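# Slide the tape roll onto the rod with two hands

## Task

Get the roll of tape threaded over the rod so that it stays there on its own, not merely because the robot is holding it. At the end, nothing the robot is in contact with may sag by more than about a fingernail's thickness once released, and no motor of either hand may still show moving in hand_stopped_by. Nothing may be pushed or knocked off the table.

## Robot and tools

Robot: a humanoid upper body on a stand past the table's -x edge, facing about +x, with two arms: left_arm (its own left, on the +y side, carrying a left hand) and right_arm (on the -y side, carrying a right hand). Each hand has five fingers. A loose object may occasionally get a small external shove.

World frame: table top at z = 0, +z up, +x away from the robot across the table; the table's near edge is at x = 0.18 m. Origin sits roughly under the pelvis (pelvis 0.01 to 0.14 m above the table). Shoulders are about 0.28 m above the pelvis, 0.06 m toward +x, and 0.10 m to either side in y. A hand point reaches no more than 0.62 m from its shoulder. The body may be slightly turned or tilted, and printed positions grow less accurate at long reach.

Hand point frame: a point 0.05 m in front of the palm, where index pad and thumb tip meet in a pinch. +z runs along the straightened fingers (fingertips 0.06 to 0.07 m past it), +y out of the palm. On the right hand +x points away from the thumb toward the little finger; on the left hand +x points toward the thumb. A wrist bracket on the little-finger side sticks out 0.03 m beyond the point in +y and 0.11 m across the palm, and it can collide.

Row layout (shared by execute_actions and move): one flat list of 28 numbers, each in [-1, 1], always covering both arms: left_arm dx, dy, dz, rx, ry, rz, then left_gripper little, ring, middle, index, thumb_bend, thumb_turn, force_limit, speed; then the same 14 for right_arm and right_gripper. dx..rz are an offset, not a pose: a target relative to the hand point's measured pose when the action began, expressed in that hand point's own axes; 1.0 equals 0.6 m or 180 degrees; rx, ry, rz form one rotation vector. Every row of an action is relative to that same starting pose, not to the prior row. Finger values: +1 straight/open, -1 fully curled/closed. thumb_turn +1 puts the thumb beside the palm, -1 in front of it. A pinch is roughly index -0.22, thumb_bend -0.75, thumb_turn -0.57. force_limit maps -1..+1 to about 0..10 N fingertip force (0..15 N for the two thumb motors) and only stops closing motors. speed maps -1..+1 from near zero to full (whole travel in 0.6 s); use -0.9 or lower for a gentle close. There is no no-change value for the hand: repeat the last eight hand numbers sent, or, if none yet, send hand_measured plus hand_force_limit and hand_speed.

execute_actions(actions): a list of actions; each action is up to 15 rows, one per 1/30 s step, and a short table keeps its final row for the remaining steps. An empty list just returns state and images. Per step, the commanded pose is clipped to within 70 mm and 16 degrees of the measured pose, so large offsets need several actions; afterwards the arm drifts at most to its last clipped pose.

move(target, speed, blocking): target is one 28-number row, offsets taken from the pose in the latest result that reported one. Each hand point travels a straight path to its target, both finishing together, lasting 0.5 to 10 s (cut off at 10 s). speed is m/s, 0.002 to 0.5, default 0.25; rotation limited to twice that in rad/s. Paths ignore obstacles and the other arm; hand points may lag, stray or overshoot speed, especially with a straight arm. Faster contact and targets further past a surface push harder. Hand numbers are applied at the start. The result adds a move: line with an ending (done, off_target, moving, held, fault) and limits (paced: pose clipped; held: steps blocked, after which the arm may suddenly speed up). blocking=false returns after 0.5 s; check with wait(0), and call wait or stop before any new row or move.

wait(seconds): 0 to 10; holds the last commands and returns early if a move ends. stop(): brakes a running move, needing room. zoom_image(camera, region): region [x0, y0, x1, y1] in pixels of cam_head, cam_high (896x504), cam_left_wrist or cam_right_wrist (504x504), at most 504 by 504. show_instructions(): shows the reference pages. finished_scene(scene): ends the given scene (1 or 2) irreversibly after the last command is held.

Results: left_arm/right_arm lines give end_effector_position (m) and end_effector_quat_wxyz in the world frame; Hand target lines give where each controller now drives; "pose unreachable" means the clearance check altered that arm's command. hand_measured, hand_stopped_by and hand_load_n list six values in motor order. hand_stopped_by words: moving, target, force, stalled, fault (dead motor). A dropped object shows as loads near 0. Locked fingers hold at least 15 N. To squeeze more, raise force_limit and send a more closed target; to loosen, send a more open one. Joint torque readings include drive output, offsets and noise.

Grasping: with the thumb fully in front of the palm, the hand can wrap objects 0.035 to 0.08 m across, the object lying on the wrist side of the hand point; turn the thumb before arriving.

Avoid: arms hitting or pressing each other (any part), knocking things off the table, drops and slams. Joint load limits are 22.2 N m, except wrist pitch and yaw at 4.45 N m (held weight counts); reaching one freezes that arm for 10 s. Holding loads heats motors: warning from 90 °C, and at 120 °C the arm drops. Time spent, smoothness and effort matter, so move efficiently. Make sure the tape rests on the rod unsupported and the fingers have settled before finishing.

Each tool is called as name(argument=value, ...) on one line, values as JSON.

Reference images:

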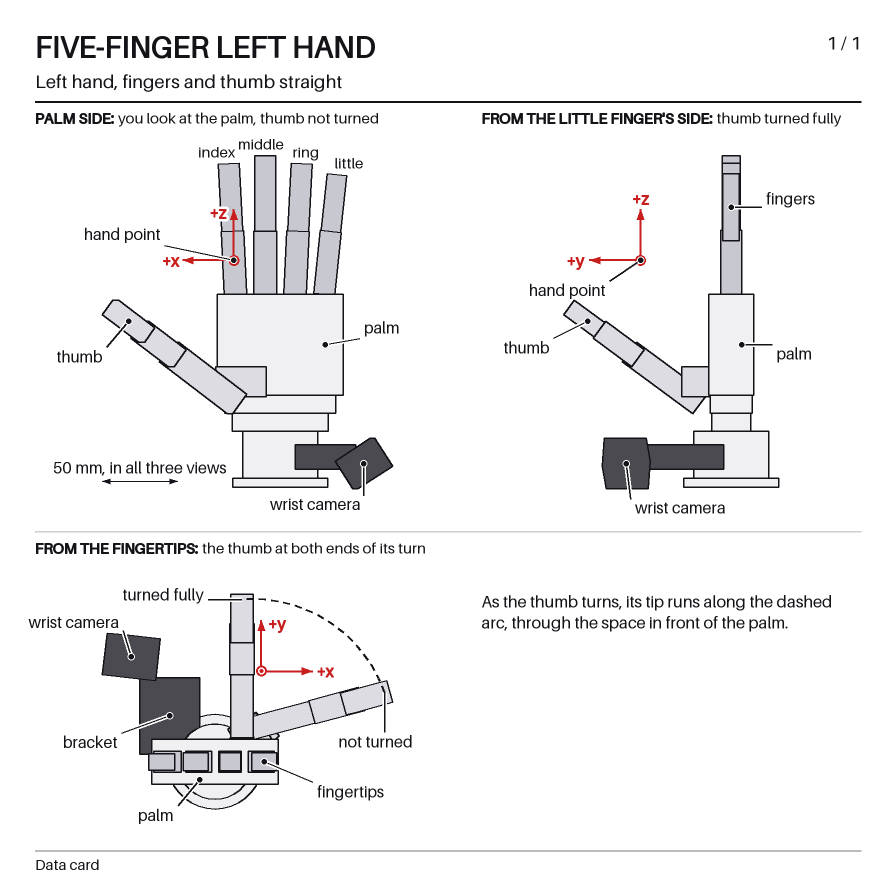

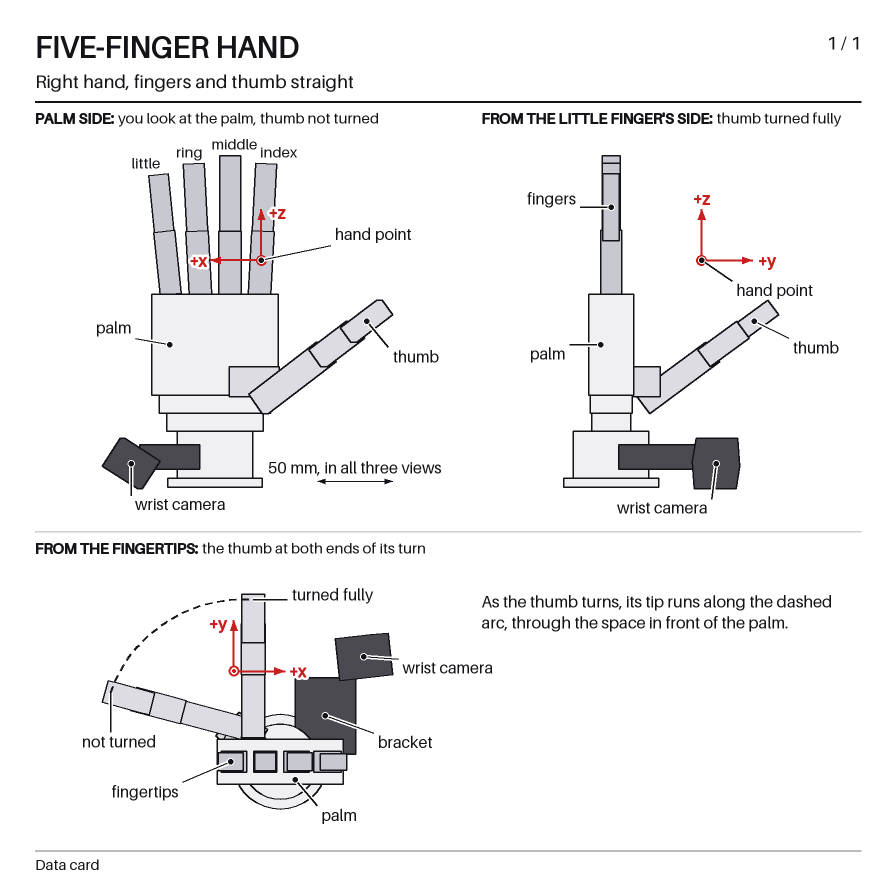

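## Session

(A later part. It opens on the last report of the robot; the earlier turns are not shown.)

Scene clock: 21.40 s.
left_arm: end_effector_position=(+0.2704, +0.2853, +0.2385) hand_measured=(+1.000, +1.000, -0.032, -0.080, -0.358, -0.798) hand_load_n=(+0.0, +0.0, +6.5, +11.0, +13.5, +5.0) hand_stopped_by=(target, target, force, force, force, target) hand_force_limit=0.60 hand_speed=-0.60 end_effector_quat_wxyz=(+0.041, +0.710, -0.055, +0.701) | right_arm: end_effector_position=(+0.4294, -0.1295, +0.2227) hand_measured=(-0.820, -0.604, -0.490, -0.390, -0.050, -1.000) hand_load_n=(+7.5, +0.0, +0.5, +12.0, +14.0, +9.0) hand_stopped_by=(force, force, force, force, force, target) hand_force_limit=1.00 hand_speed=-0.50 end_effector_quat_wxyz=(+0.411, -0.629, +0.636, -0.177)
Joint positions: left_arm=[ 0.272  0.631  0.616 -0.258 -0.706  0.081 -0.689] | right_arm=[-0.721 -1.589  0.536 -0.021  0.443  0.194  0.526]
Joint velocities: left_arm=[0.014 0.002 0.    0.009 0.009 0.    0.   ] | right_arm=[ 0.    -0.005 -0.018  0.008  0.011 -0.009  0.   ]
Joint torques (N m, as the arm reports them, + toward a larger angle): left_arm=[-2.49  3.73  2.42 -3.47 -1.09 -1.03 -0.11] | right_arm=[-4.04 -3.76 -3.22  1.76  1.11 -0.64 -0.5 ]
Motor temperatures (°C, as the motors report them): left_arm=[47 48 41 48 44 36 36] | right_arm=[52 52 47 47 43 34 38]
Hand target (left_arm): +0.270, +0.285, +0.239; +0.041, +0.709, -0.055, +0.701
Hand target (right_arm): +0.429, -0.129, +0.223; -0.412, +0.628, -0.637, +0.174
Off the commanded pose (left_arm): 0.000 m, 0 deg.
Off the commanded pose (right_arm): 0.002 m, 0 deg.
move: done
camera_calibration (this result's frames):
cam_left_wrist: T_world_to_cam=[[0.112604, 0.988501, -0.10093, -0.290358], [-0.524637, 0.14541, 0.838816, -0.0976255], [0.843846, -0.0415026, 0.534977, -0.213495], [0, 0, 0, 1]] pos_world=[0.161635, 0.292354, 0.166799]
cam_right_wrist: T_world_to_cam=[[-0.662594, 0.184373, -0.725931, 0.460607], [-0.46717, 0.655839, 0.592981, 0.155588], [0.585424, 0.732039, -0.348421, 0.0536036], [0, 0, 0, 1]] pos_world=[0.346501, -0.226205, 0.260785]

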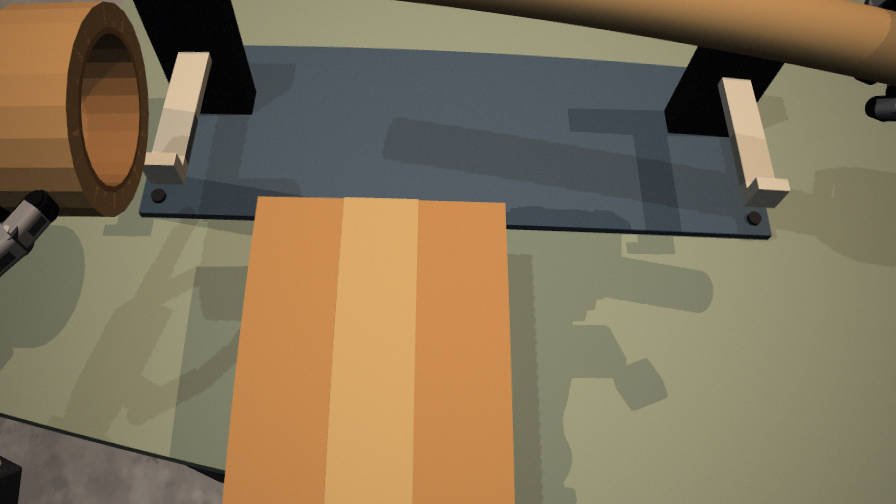

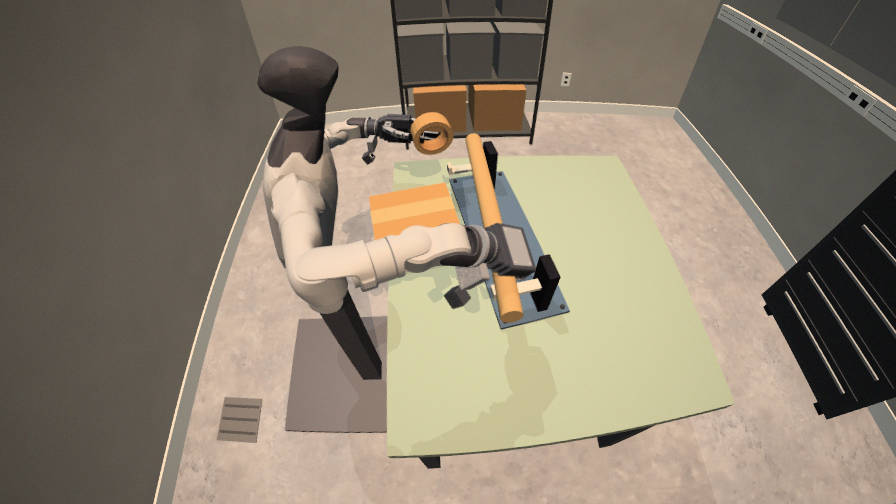

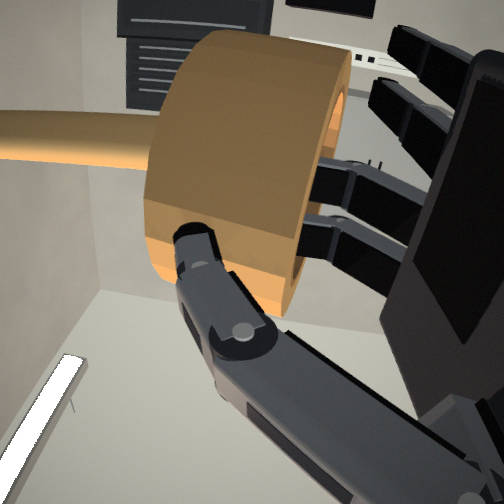

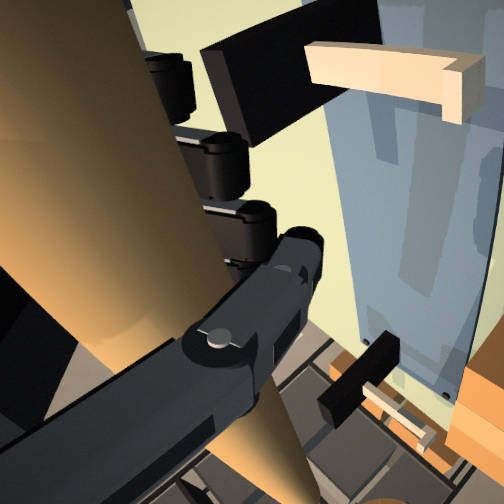

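move(target=[0.03,-0.05,0.03,0.03,0,0,1,1,-0.5,-0.5,-0.55,-0.8,0.6,-0.6,0,0,0,-0.015,-0.037,-0.03,-1,-1,-1,-1,-0.7,-1,1,-0.5], speed=0.07)

zoom_image(camera="cam_high", region=[350,80,590,330])

Scene clock: 23.13 s.
left_arm: end_effector_position=(+0.2929, +0.3109, +0.2555) hand_measured=(+1.000, +1.000, -0.032, -0.080, -0.358, -0.798) hand_load_n=(+0.0, +0.0, +6.5, +11.0, +13.5, +5.0) hand_stopped_by=(target, target, force, force, force, target) hand_force_limit=0.60 hand_speed=-0.60 end_effector_quat_wxyz=(+0.008, +0.711, -0.024, +0.703) | right_arm: end_effector_position=(+0.4308, -0.1272, +0.2255) hand_measured=(-0.820, -0.604, -0.490, -0.390, -0.050, -1.000) hand_load_n=(+7.5, +0.0, +0.5, +12.0, +14.0, +9.0) hand_stopped_by=(force, force, force, force, force, target) hand_force_limit=1.00 hand_speed=-0.50 end_effector_quat_wxyz=(-0.428, +0.675, -0.584, +0.143)
Joint positions: left_arm=[ 0.186  0.695  0.648 -0.254 -0.726  0.195 -0.58 ] | right_arm=[-0.793 -1.486  0.546  0.226  0.35  -0.101  0.681]
Joint velocities: left_arm=[ 0.002  0.    -0.006  0.009  0.003  0.008  0.   ] | right_arm=[-0.006 -0.003  0.009 -0.005  0.002 -0.003  0.003]
Joint torques (N m, as the arm reports them, + toward a larger angle): left_arm=[-3.24  4.42  2.75 -3.2  -1.17 -0.98 -0.01] | right_arm=[-4.69 -3.77 -2.82  1.32  1.02 -0.49 -0.47]
Motor temperatures (°C, as the motors report them): left_arm=[47 48 42 48 44 36 36] | right_arm=[52 52 47 47 43 34 38]
Hand target (left_arm): +0.293, +0.312, +0.256; +0.008, +0.710, -0.022, +0.703
Hand target (right_arm): +0.431, -0.127, +0.225; -0.426, +0.677, -0.583, +0.143
Off the commanded pose (left_arm): 0.002 m, 0 deg.
Off the commanded pose (right_arm): 0.004 m, 1 deg.
move: off_target (right_arm)
camera_calibration (this result's frames):
cam_left_wrist: T_world_to_cam=[[0.0227773, 0.994967, -0.0975802, -0.292965], [-0.536137, 0.0945399, 0.83882, -0.0845776], [0.843824, 0.0332103, 0.535592, -0.263907], [0, 0, 0, 1]] pos_world=[0.184019, 0.308251, 0.183704]
cam_right_wrist: T_world_to_cam=[[-0.679628, 0.0835451, -0.728783, 0.458306], [-0.567629, 0.569408, 0.594619, 0.184975], [0.464653, 0.817798, -0.339563, 0.112963], [0, 0, 0, 1]] pos_world=[0.363986, -0.235996, 0.262375]

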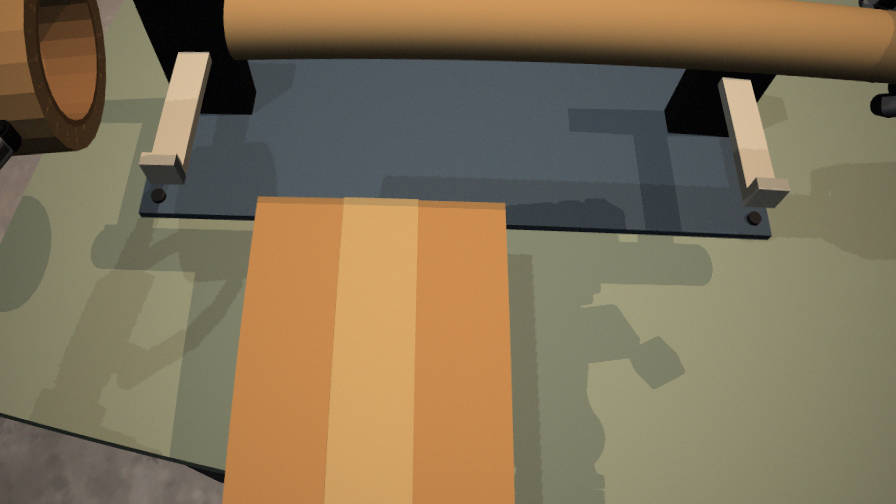

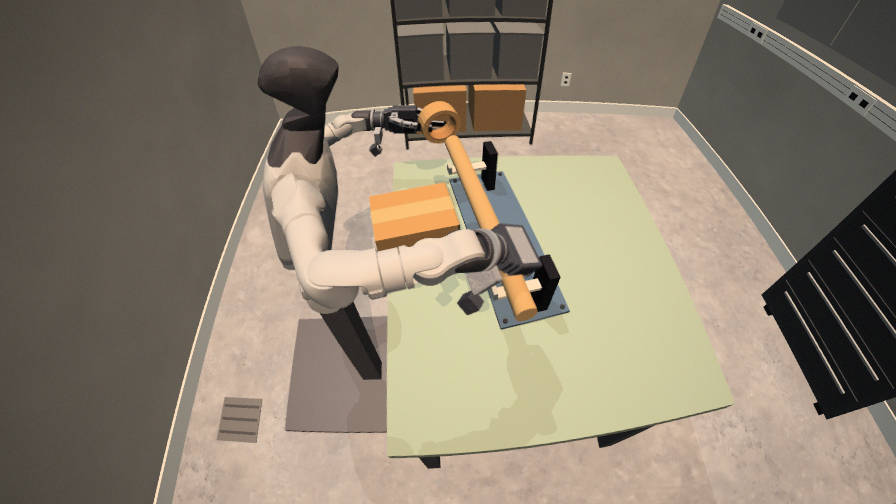

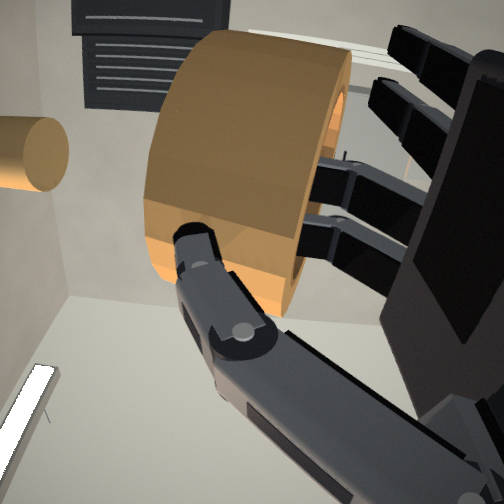

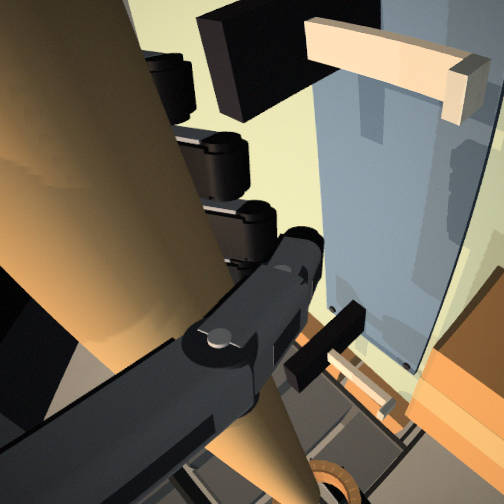

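Region (350, 80, 590, 330) of cam_high's 896x504 image, scaled by 2.016, with more detail than that image has; it fills the left 484 columns of this view, and the rest is white.

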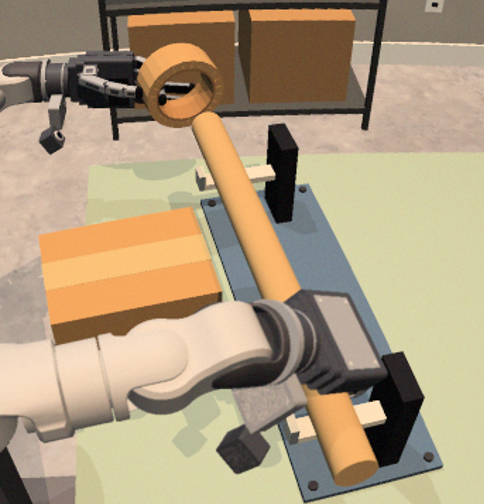

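move(target=[0.005,0.125,0.022,0,0,0,1,1,-0.5,-0.5,-0.55,-0.8,0.6,-0.6,0,0,0,0,0,0,-1,-1,-1,-1,-0.7,-1,1,-0.5], speed=0.06)

zoom_image(camera="cam_high", region=[380,90,520,210])

Scene clock: 25.03 s.
left_arm: end_effector_position=(+0.3011, +0.2361, +0.2614) hand_measured=(+1.000, +1.000, -0.032, -0.080, -0.358, -0.798) hand_load_n=(+0.0, +0.0, +6.5, +11.0, +13.5, +5.0) hand_stopped_by=(target, target, force, force, force, target) hand_force_limit=0.60 hand_speed=-0.60 end_effector_quat_wxyz=(+0.011, +0.707, -0.021, +0.707) | right_arm: end_effector_position=(+0.4308, -0.1273, +0.2255) hand_measured=(-0.820, -0.604, -0.490, -0.390, -0.050, -1.000) hand_load_n=(+7.5, +0.0, +0.5, +12.0, +14.0, +9.0) hand_stopped_by=(force, force, force, force, force, target) hand_force_limit=1.00 hand_speed=-0.50 end_effector_quat_wxyz=(-0.428, +0.675, -0.584, +0.143)
Joint positions: left_arm=[ 0.253  0.574  0.458 -0.644 -0.657  0.293 -0.27 ] | right_arm=[-0.793 -1.486  0.546  0.226  0.35  -0.101  0.681]
Joint velocities: left_arm=[ 0.008  0.009  0.002  0.005 -0.011  0.     0.008] | right_arm=[ 0.006  0.008  0.005 -0.006  0.005  0.     0.   ]
Joint torques (N m, as the arm reports them, + toward a larger angle): left_arm=[-2.75  2.44  1.86 -3.94 -0.26 -1.19  0.02] | right_arm=[-4.44 -3.93 -3.    1.1   1.34 -0.4  -0.56]
Motor temperatures (°C, as the motors report them): left_arm=[47 48 42 48 44 36 36] | right_arm=[53 53 47 47 43 34 38]
Hand target (left_arm): +0.301, +0.236, +0.260; +0.009, +0.709, -0.022, +0.705
Hand target (right_arm): +0.431, -0.127, +0.225; -0.428, +0.675, -0.584, +0.143
Off the commanded pose (left_arm): 0.005 m, 1 deg.
Off the commanded pose (right_arm): 0.000 m, 0 deg.
move: off_target (left_arm)
camera_calibration (this result's frames):
cam_left_wrist: T_world_to_cam=[[0.0239927, 0.994135, -0.105454, -0.216307], [-0.545443, 0.101418, 0.83199, -0.0750804], [0.837805, 0.0375572, 0.544677, -0.273056], [0, 0, 0, 1]] pos_world=[0.193006, 0.232908, 0.188383]
cam_right_wrist: T_world_to_cam=[[-0.679658, 0.0835012, -0.728761, 0.458319], [-0.567552, 0.569538, 0.594568, 0.185023], [0.464705, 0.817713, -0.3397, 0.113005], [0, 0, 0, 1]] pos_world=[0.363996, -0.236053, 0.262384]

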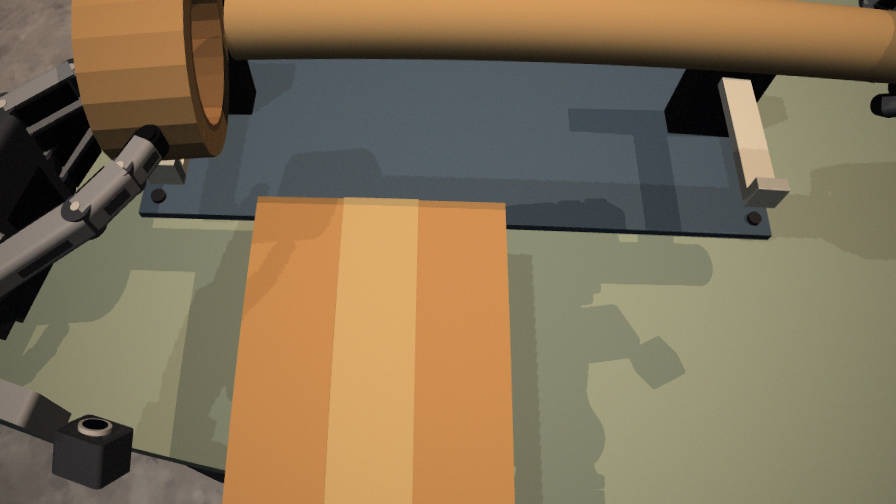

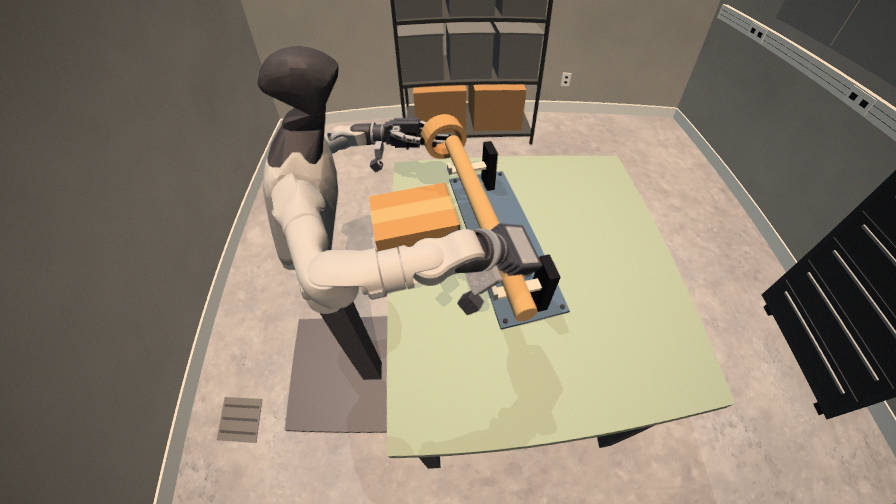

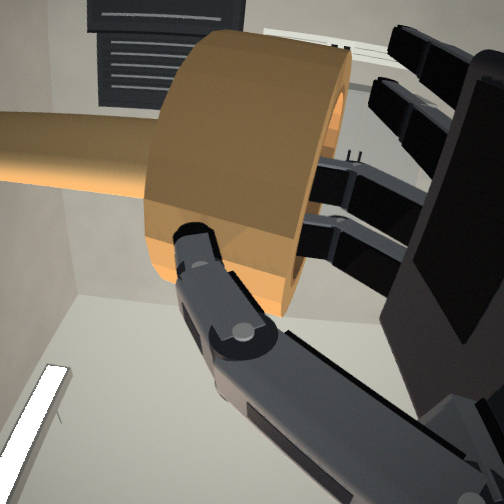

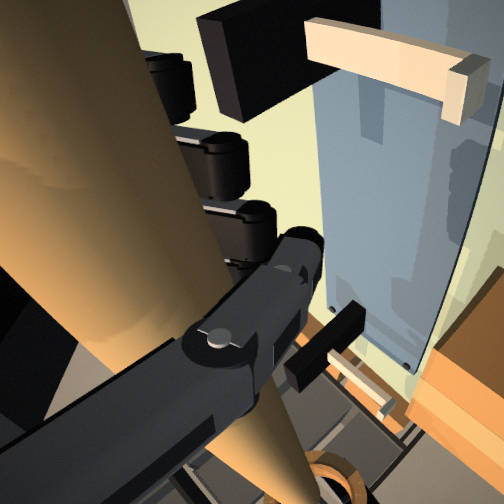

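Region (380, 90, 520, 210) of cam_high's 896x504 image, scaled by 3.600, with more detail than that image has; it fills the top 432 rows of this view, and the rest is white.

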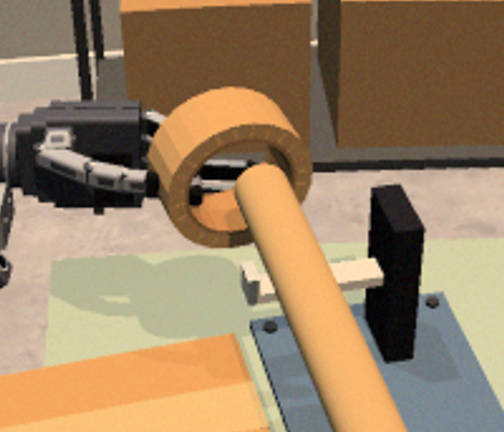

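move(target=[-0.012,0.045,0.108,0,0,0,1,1,-0.5,-0.5,-0.55,-0.8,0.6,-0.6,-0.177,-0.023,0.12,0,0,0,-1,-1,-1,-1,-0.7,-1,1,-0.5], speed=0.05)

zoom_image(camera="cam_high", region=[350,80,590,330])

Scene clock: 28.50 s.
left_arm: end_effector_position=(+0.3632, +0.2025, +0.2543) hand_measured=(+1.000, +1.000, -0.032, -0.080, -0.358, -0.798) hand_load_n=(+0.0, +0.0, +7.0, +10.5, +13.5, +5.0) hand_stopped_by=(target, target, force, force, force, target) hand_force_limit=0.60 hand_speed=-0.60 end_effector_quat_wxyz=(+0.017, +0.705, -0.021, +0.708) | right_arm: end_effector_position=(+0.4547, -0.0003, +0.2220) hand_measured=(-0.820, -0.604, -0.490, -0.390, -0.050, -1.000) hand_load_n=(+7.5, +0.0, +0.5, +12.0, +14.0, +9.0) hand_stopped_by=(force, force, force, force, force, target) hand_force_limit=1.00 hand_speed=-0.50 end_effector_quat_wxyz=(-0.422, +0.683, -0.578, +0.144)
Joint positions: left_arm=[-0.072  0.564  0.161 -0.517 -0.534  0.367 -0.078] | right_arm=[-1.223 -1.082  0.755  0.026  0.135  0.524  0.681]
Joint velocities: left_arm=[-0.009  0.014 -0.011  0.    -0.003  0.     0.002] | right_arm=[ 0.     0.     0.014  0.005 -0.008  0.001  0.   ]
Joint torques (N m, as the arm reports them, + toward a larger angle): left_arm=[-4.71  2.19  1.47 -3.8   0.01 -1.19  0.05] | right_arm=[-6.53 -2.41 -3.07  0.62  0.32 -0.32 -0.55]
Motor temperatures (°C, as the motors report them): left_arm=[48 48 42 48 44 37 36] | right_arm=[54 53 48 47 43 34 38]
Hand target (left_arm): +0.364, +0.203, +0.253; +0.015, +0.706, -0.021, +0.707
Hand target (right_arm): +0.456, -0.001, +0.223; -0.422, +0.682, -0.579, +0.147
Off the commanded pose (left_arm): 0.004 m, 1 deg.
Off the commanded pose (right_arm): 0.007 m, 1 deg.
move: off_target (left_arm, right_arm)
camera_calibration (this result's frames):
cam_left_wrist: T_world_to_cam=[[0.0325341, 0.992798, -0.115295, -0.18545], [-0.548063, 0.114188, 0.828606, -0.0326212], [0.835804, 0.0362312, 0.547831, -0.3198], [0, 0, 0, 1]] pos_world=[0.255445, 0.199426, 0.180845]
cam_right_wrist: T_world_to_cam=[[-0.682798, 0.0608336, -0.72807, 0.462681], [-0.574714, 0.570564, 0.586652, 0.133324], [0.451099, 0.818997, -0.354618, 0.00646945], [0, 0, 0, 1]] pos_world=[0.389623, -0.109515, 0.260943]

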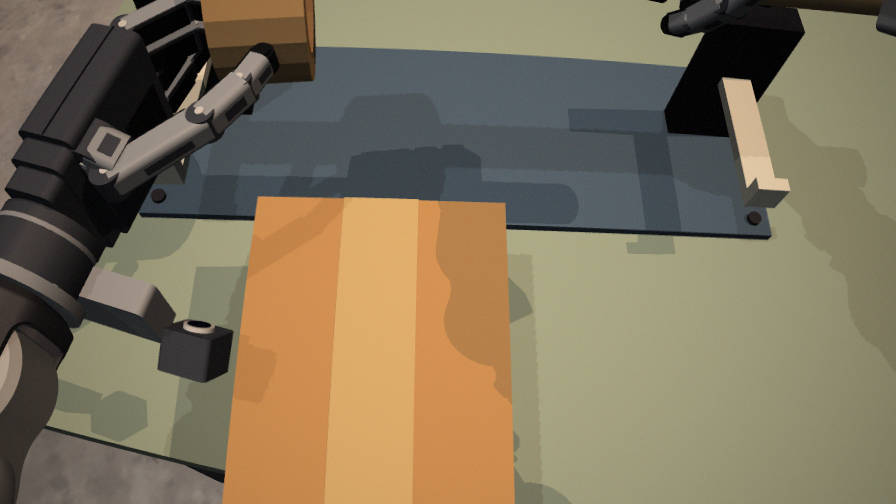

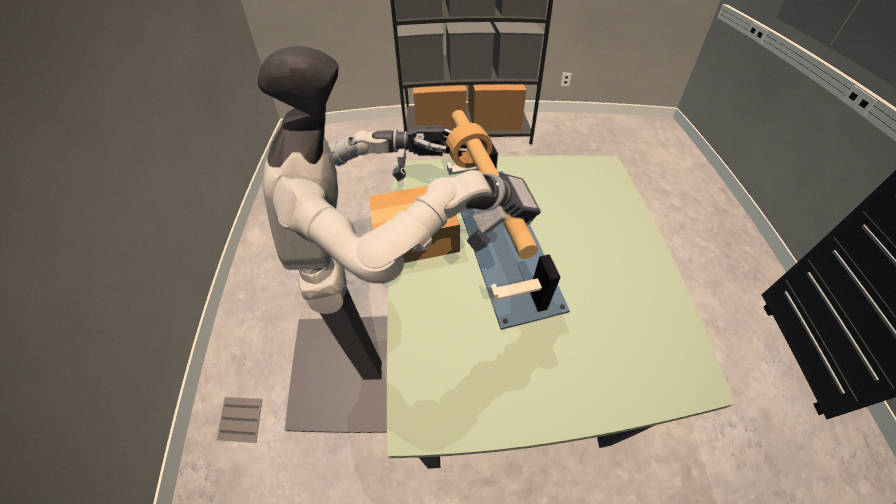

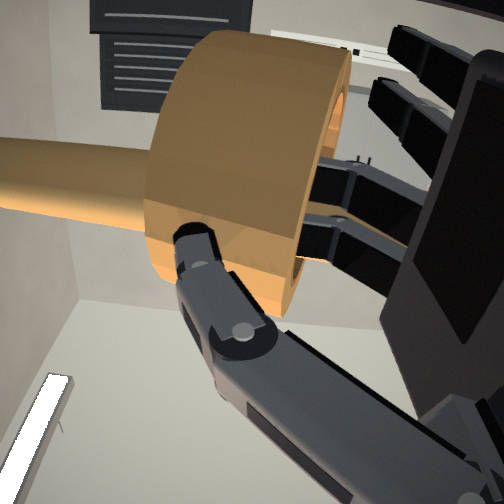

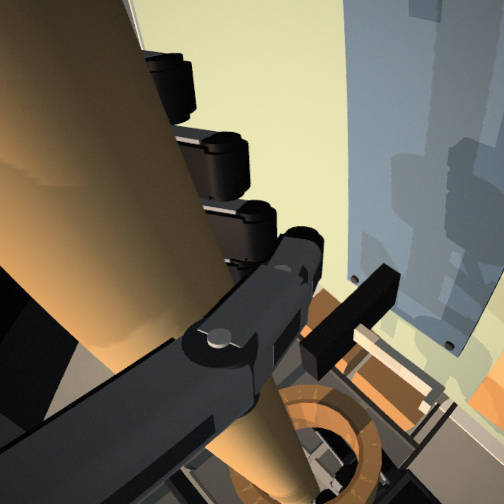

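Region (350, 80, 590, 330) of cam_high's 896x504 image, scaled by 2.016, with more detail than that image has; it fills the left 484 columns of this view, and the rest is white.

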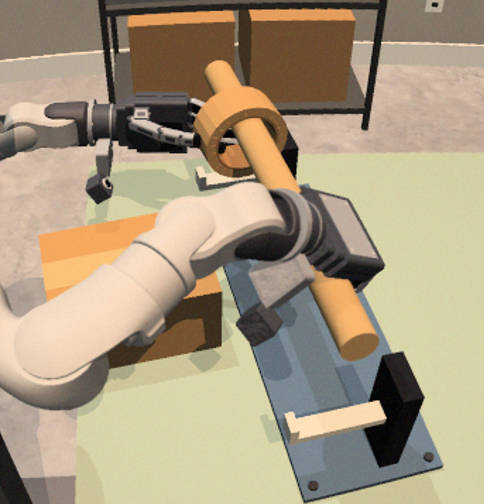

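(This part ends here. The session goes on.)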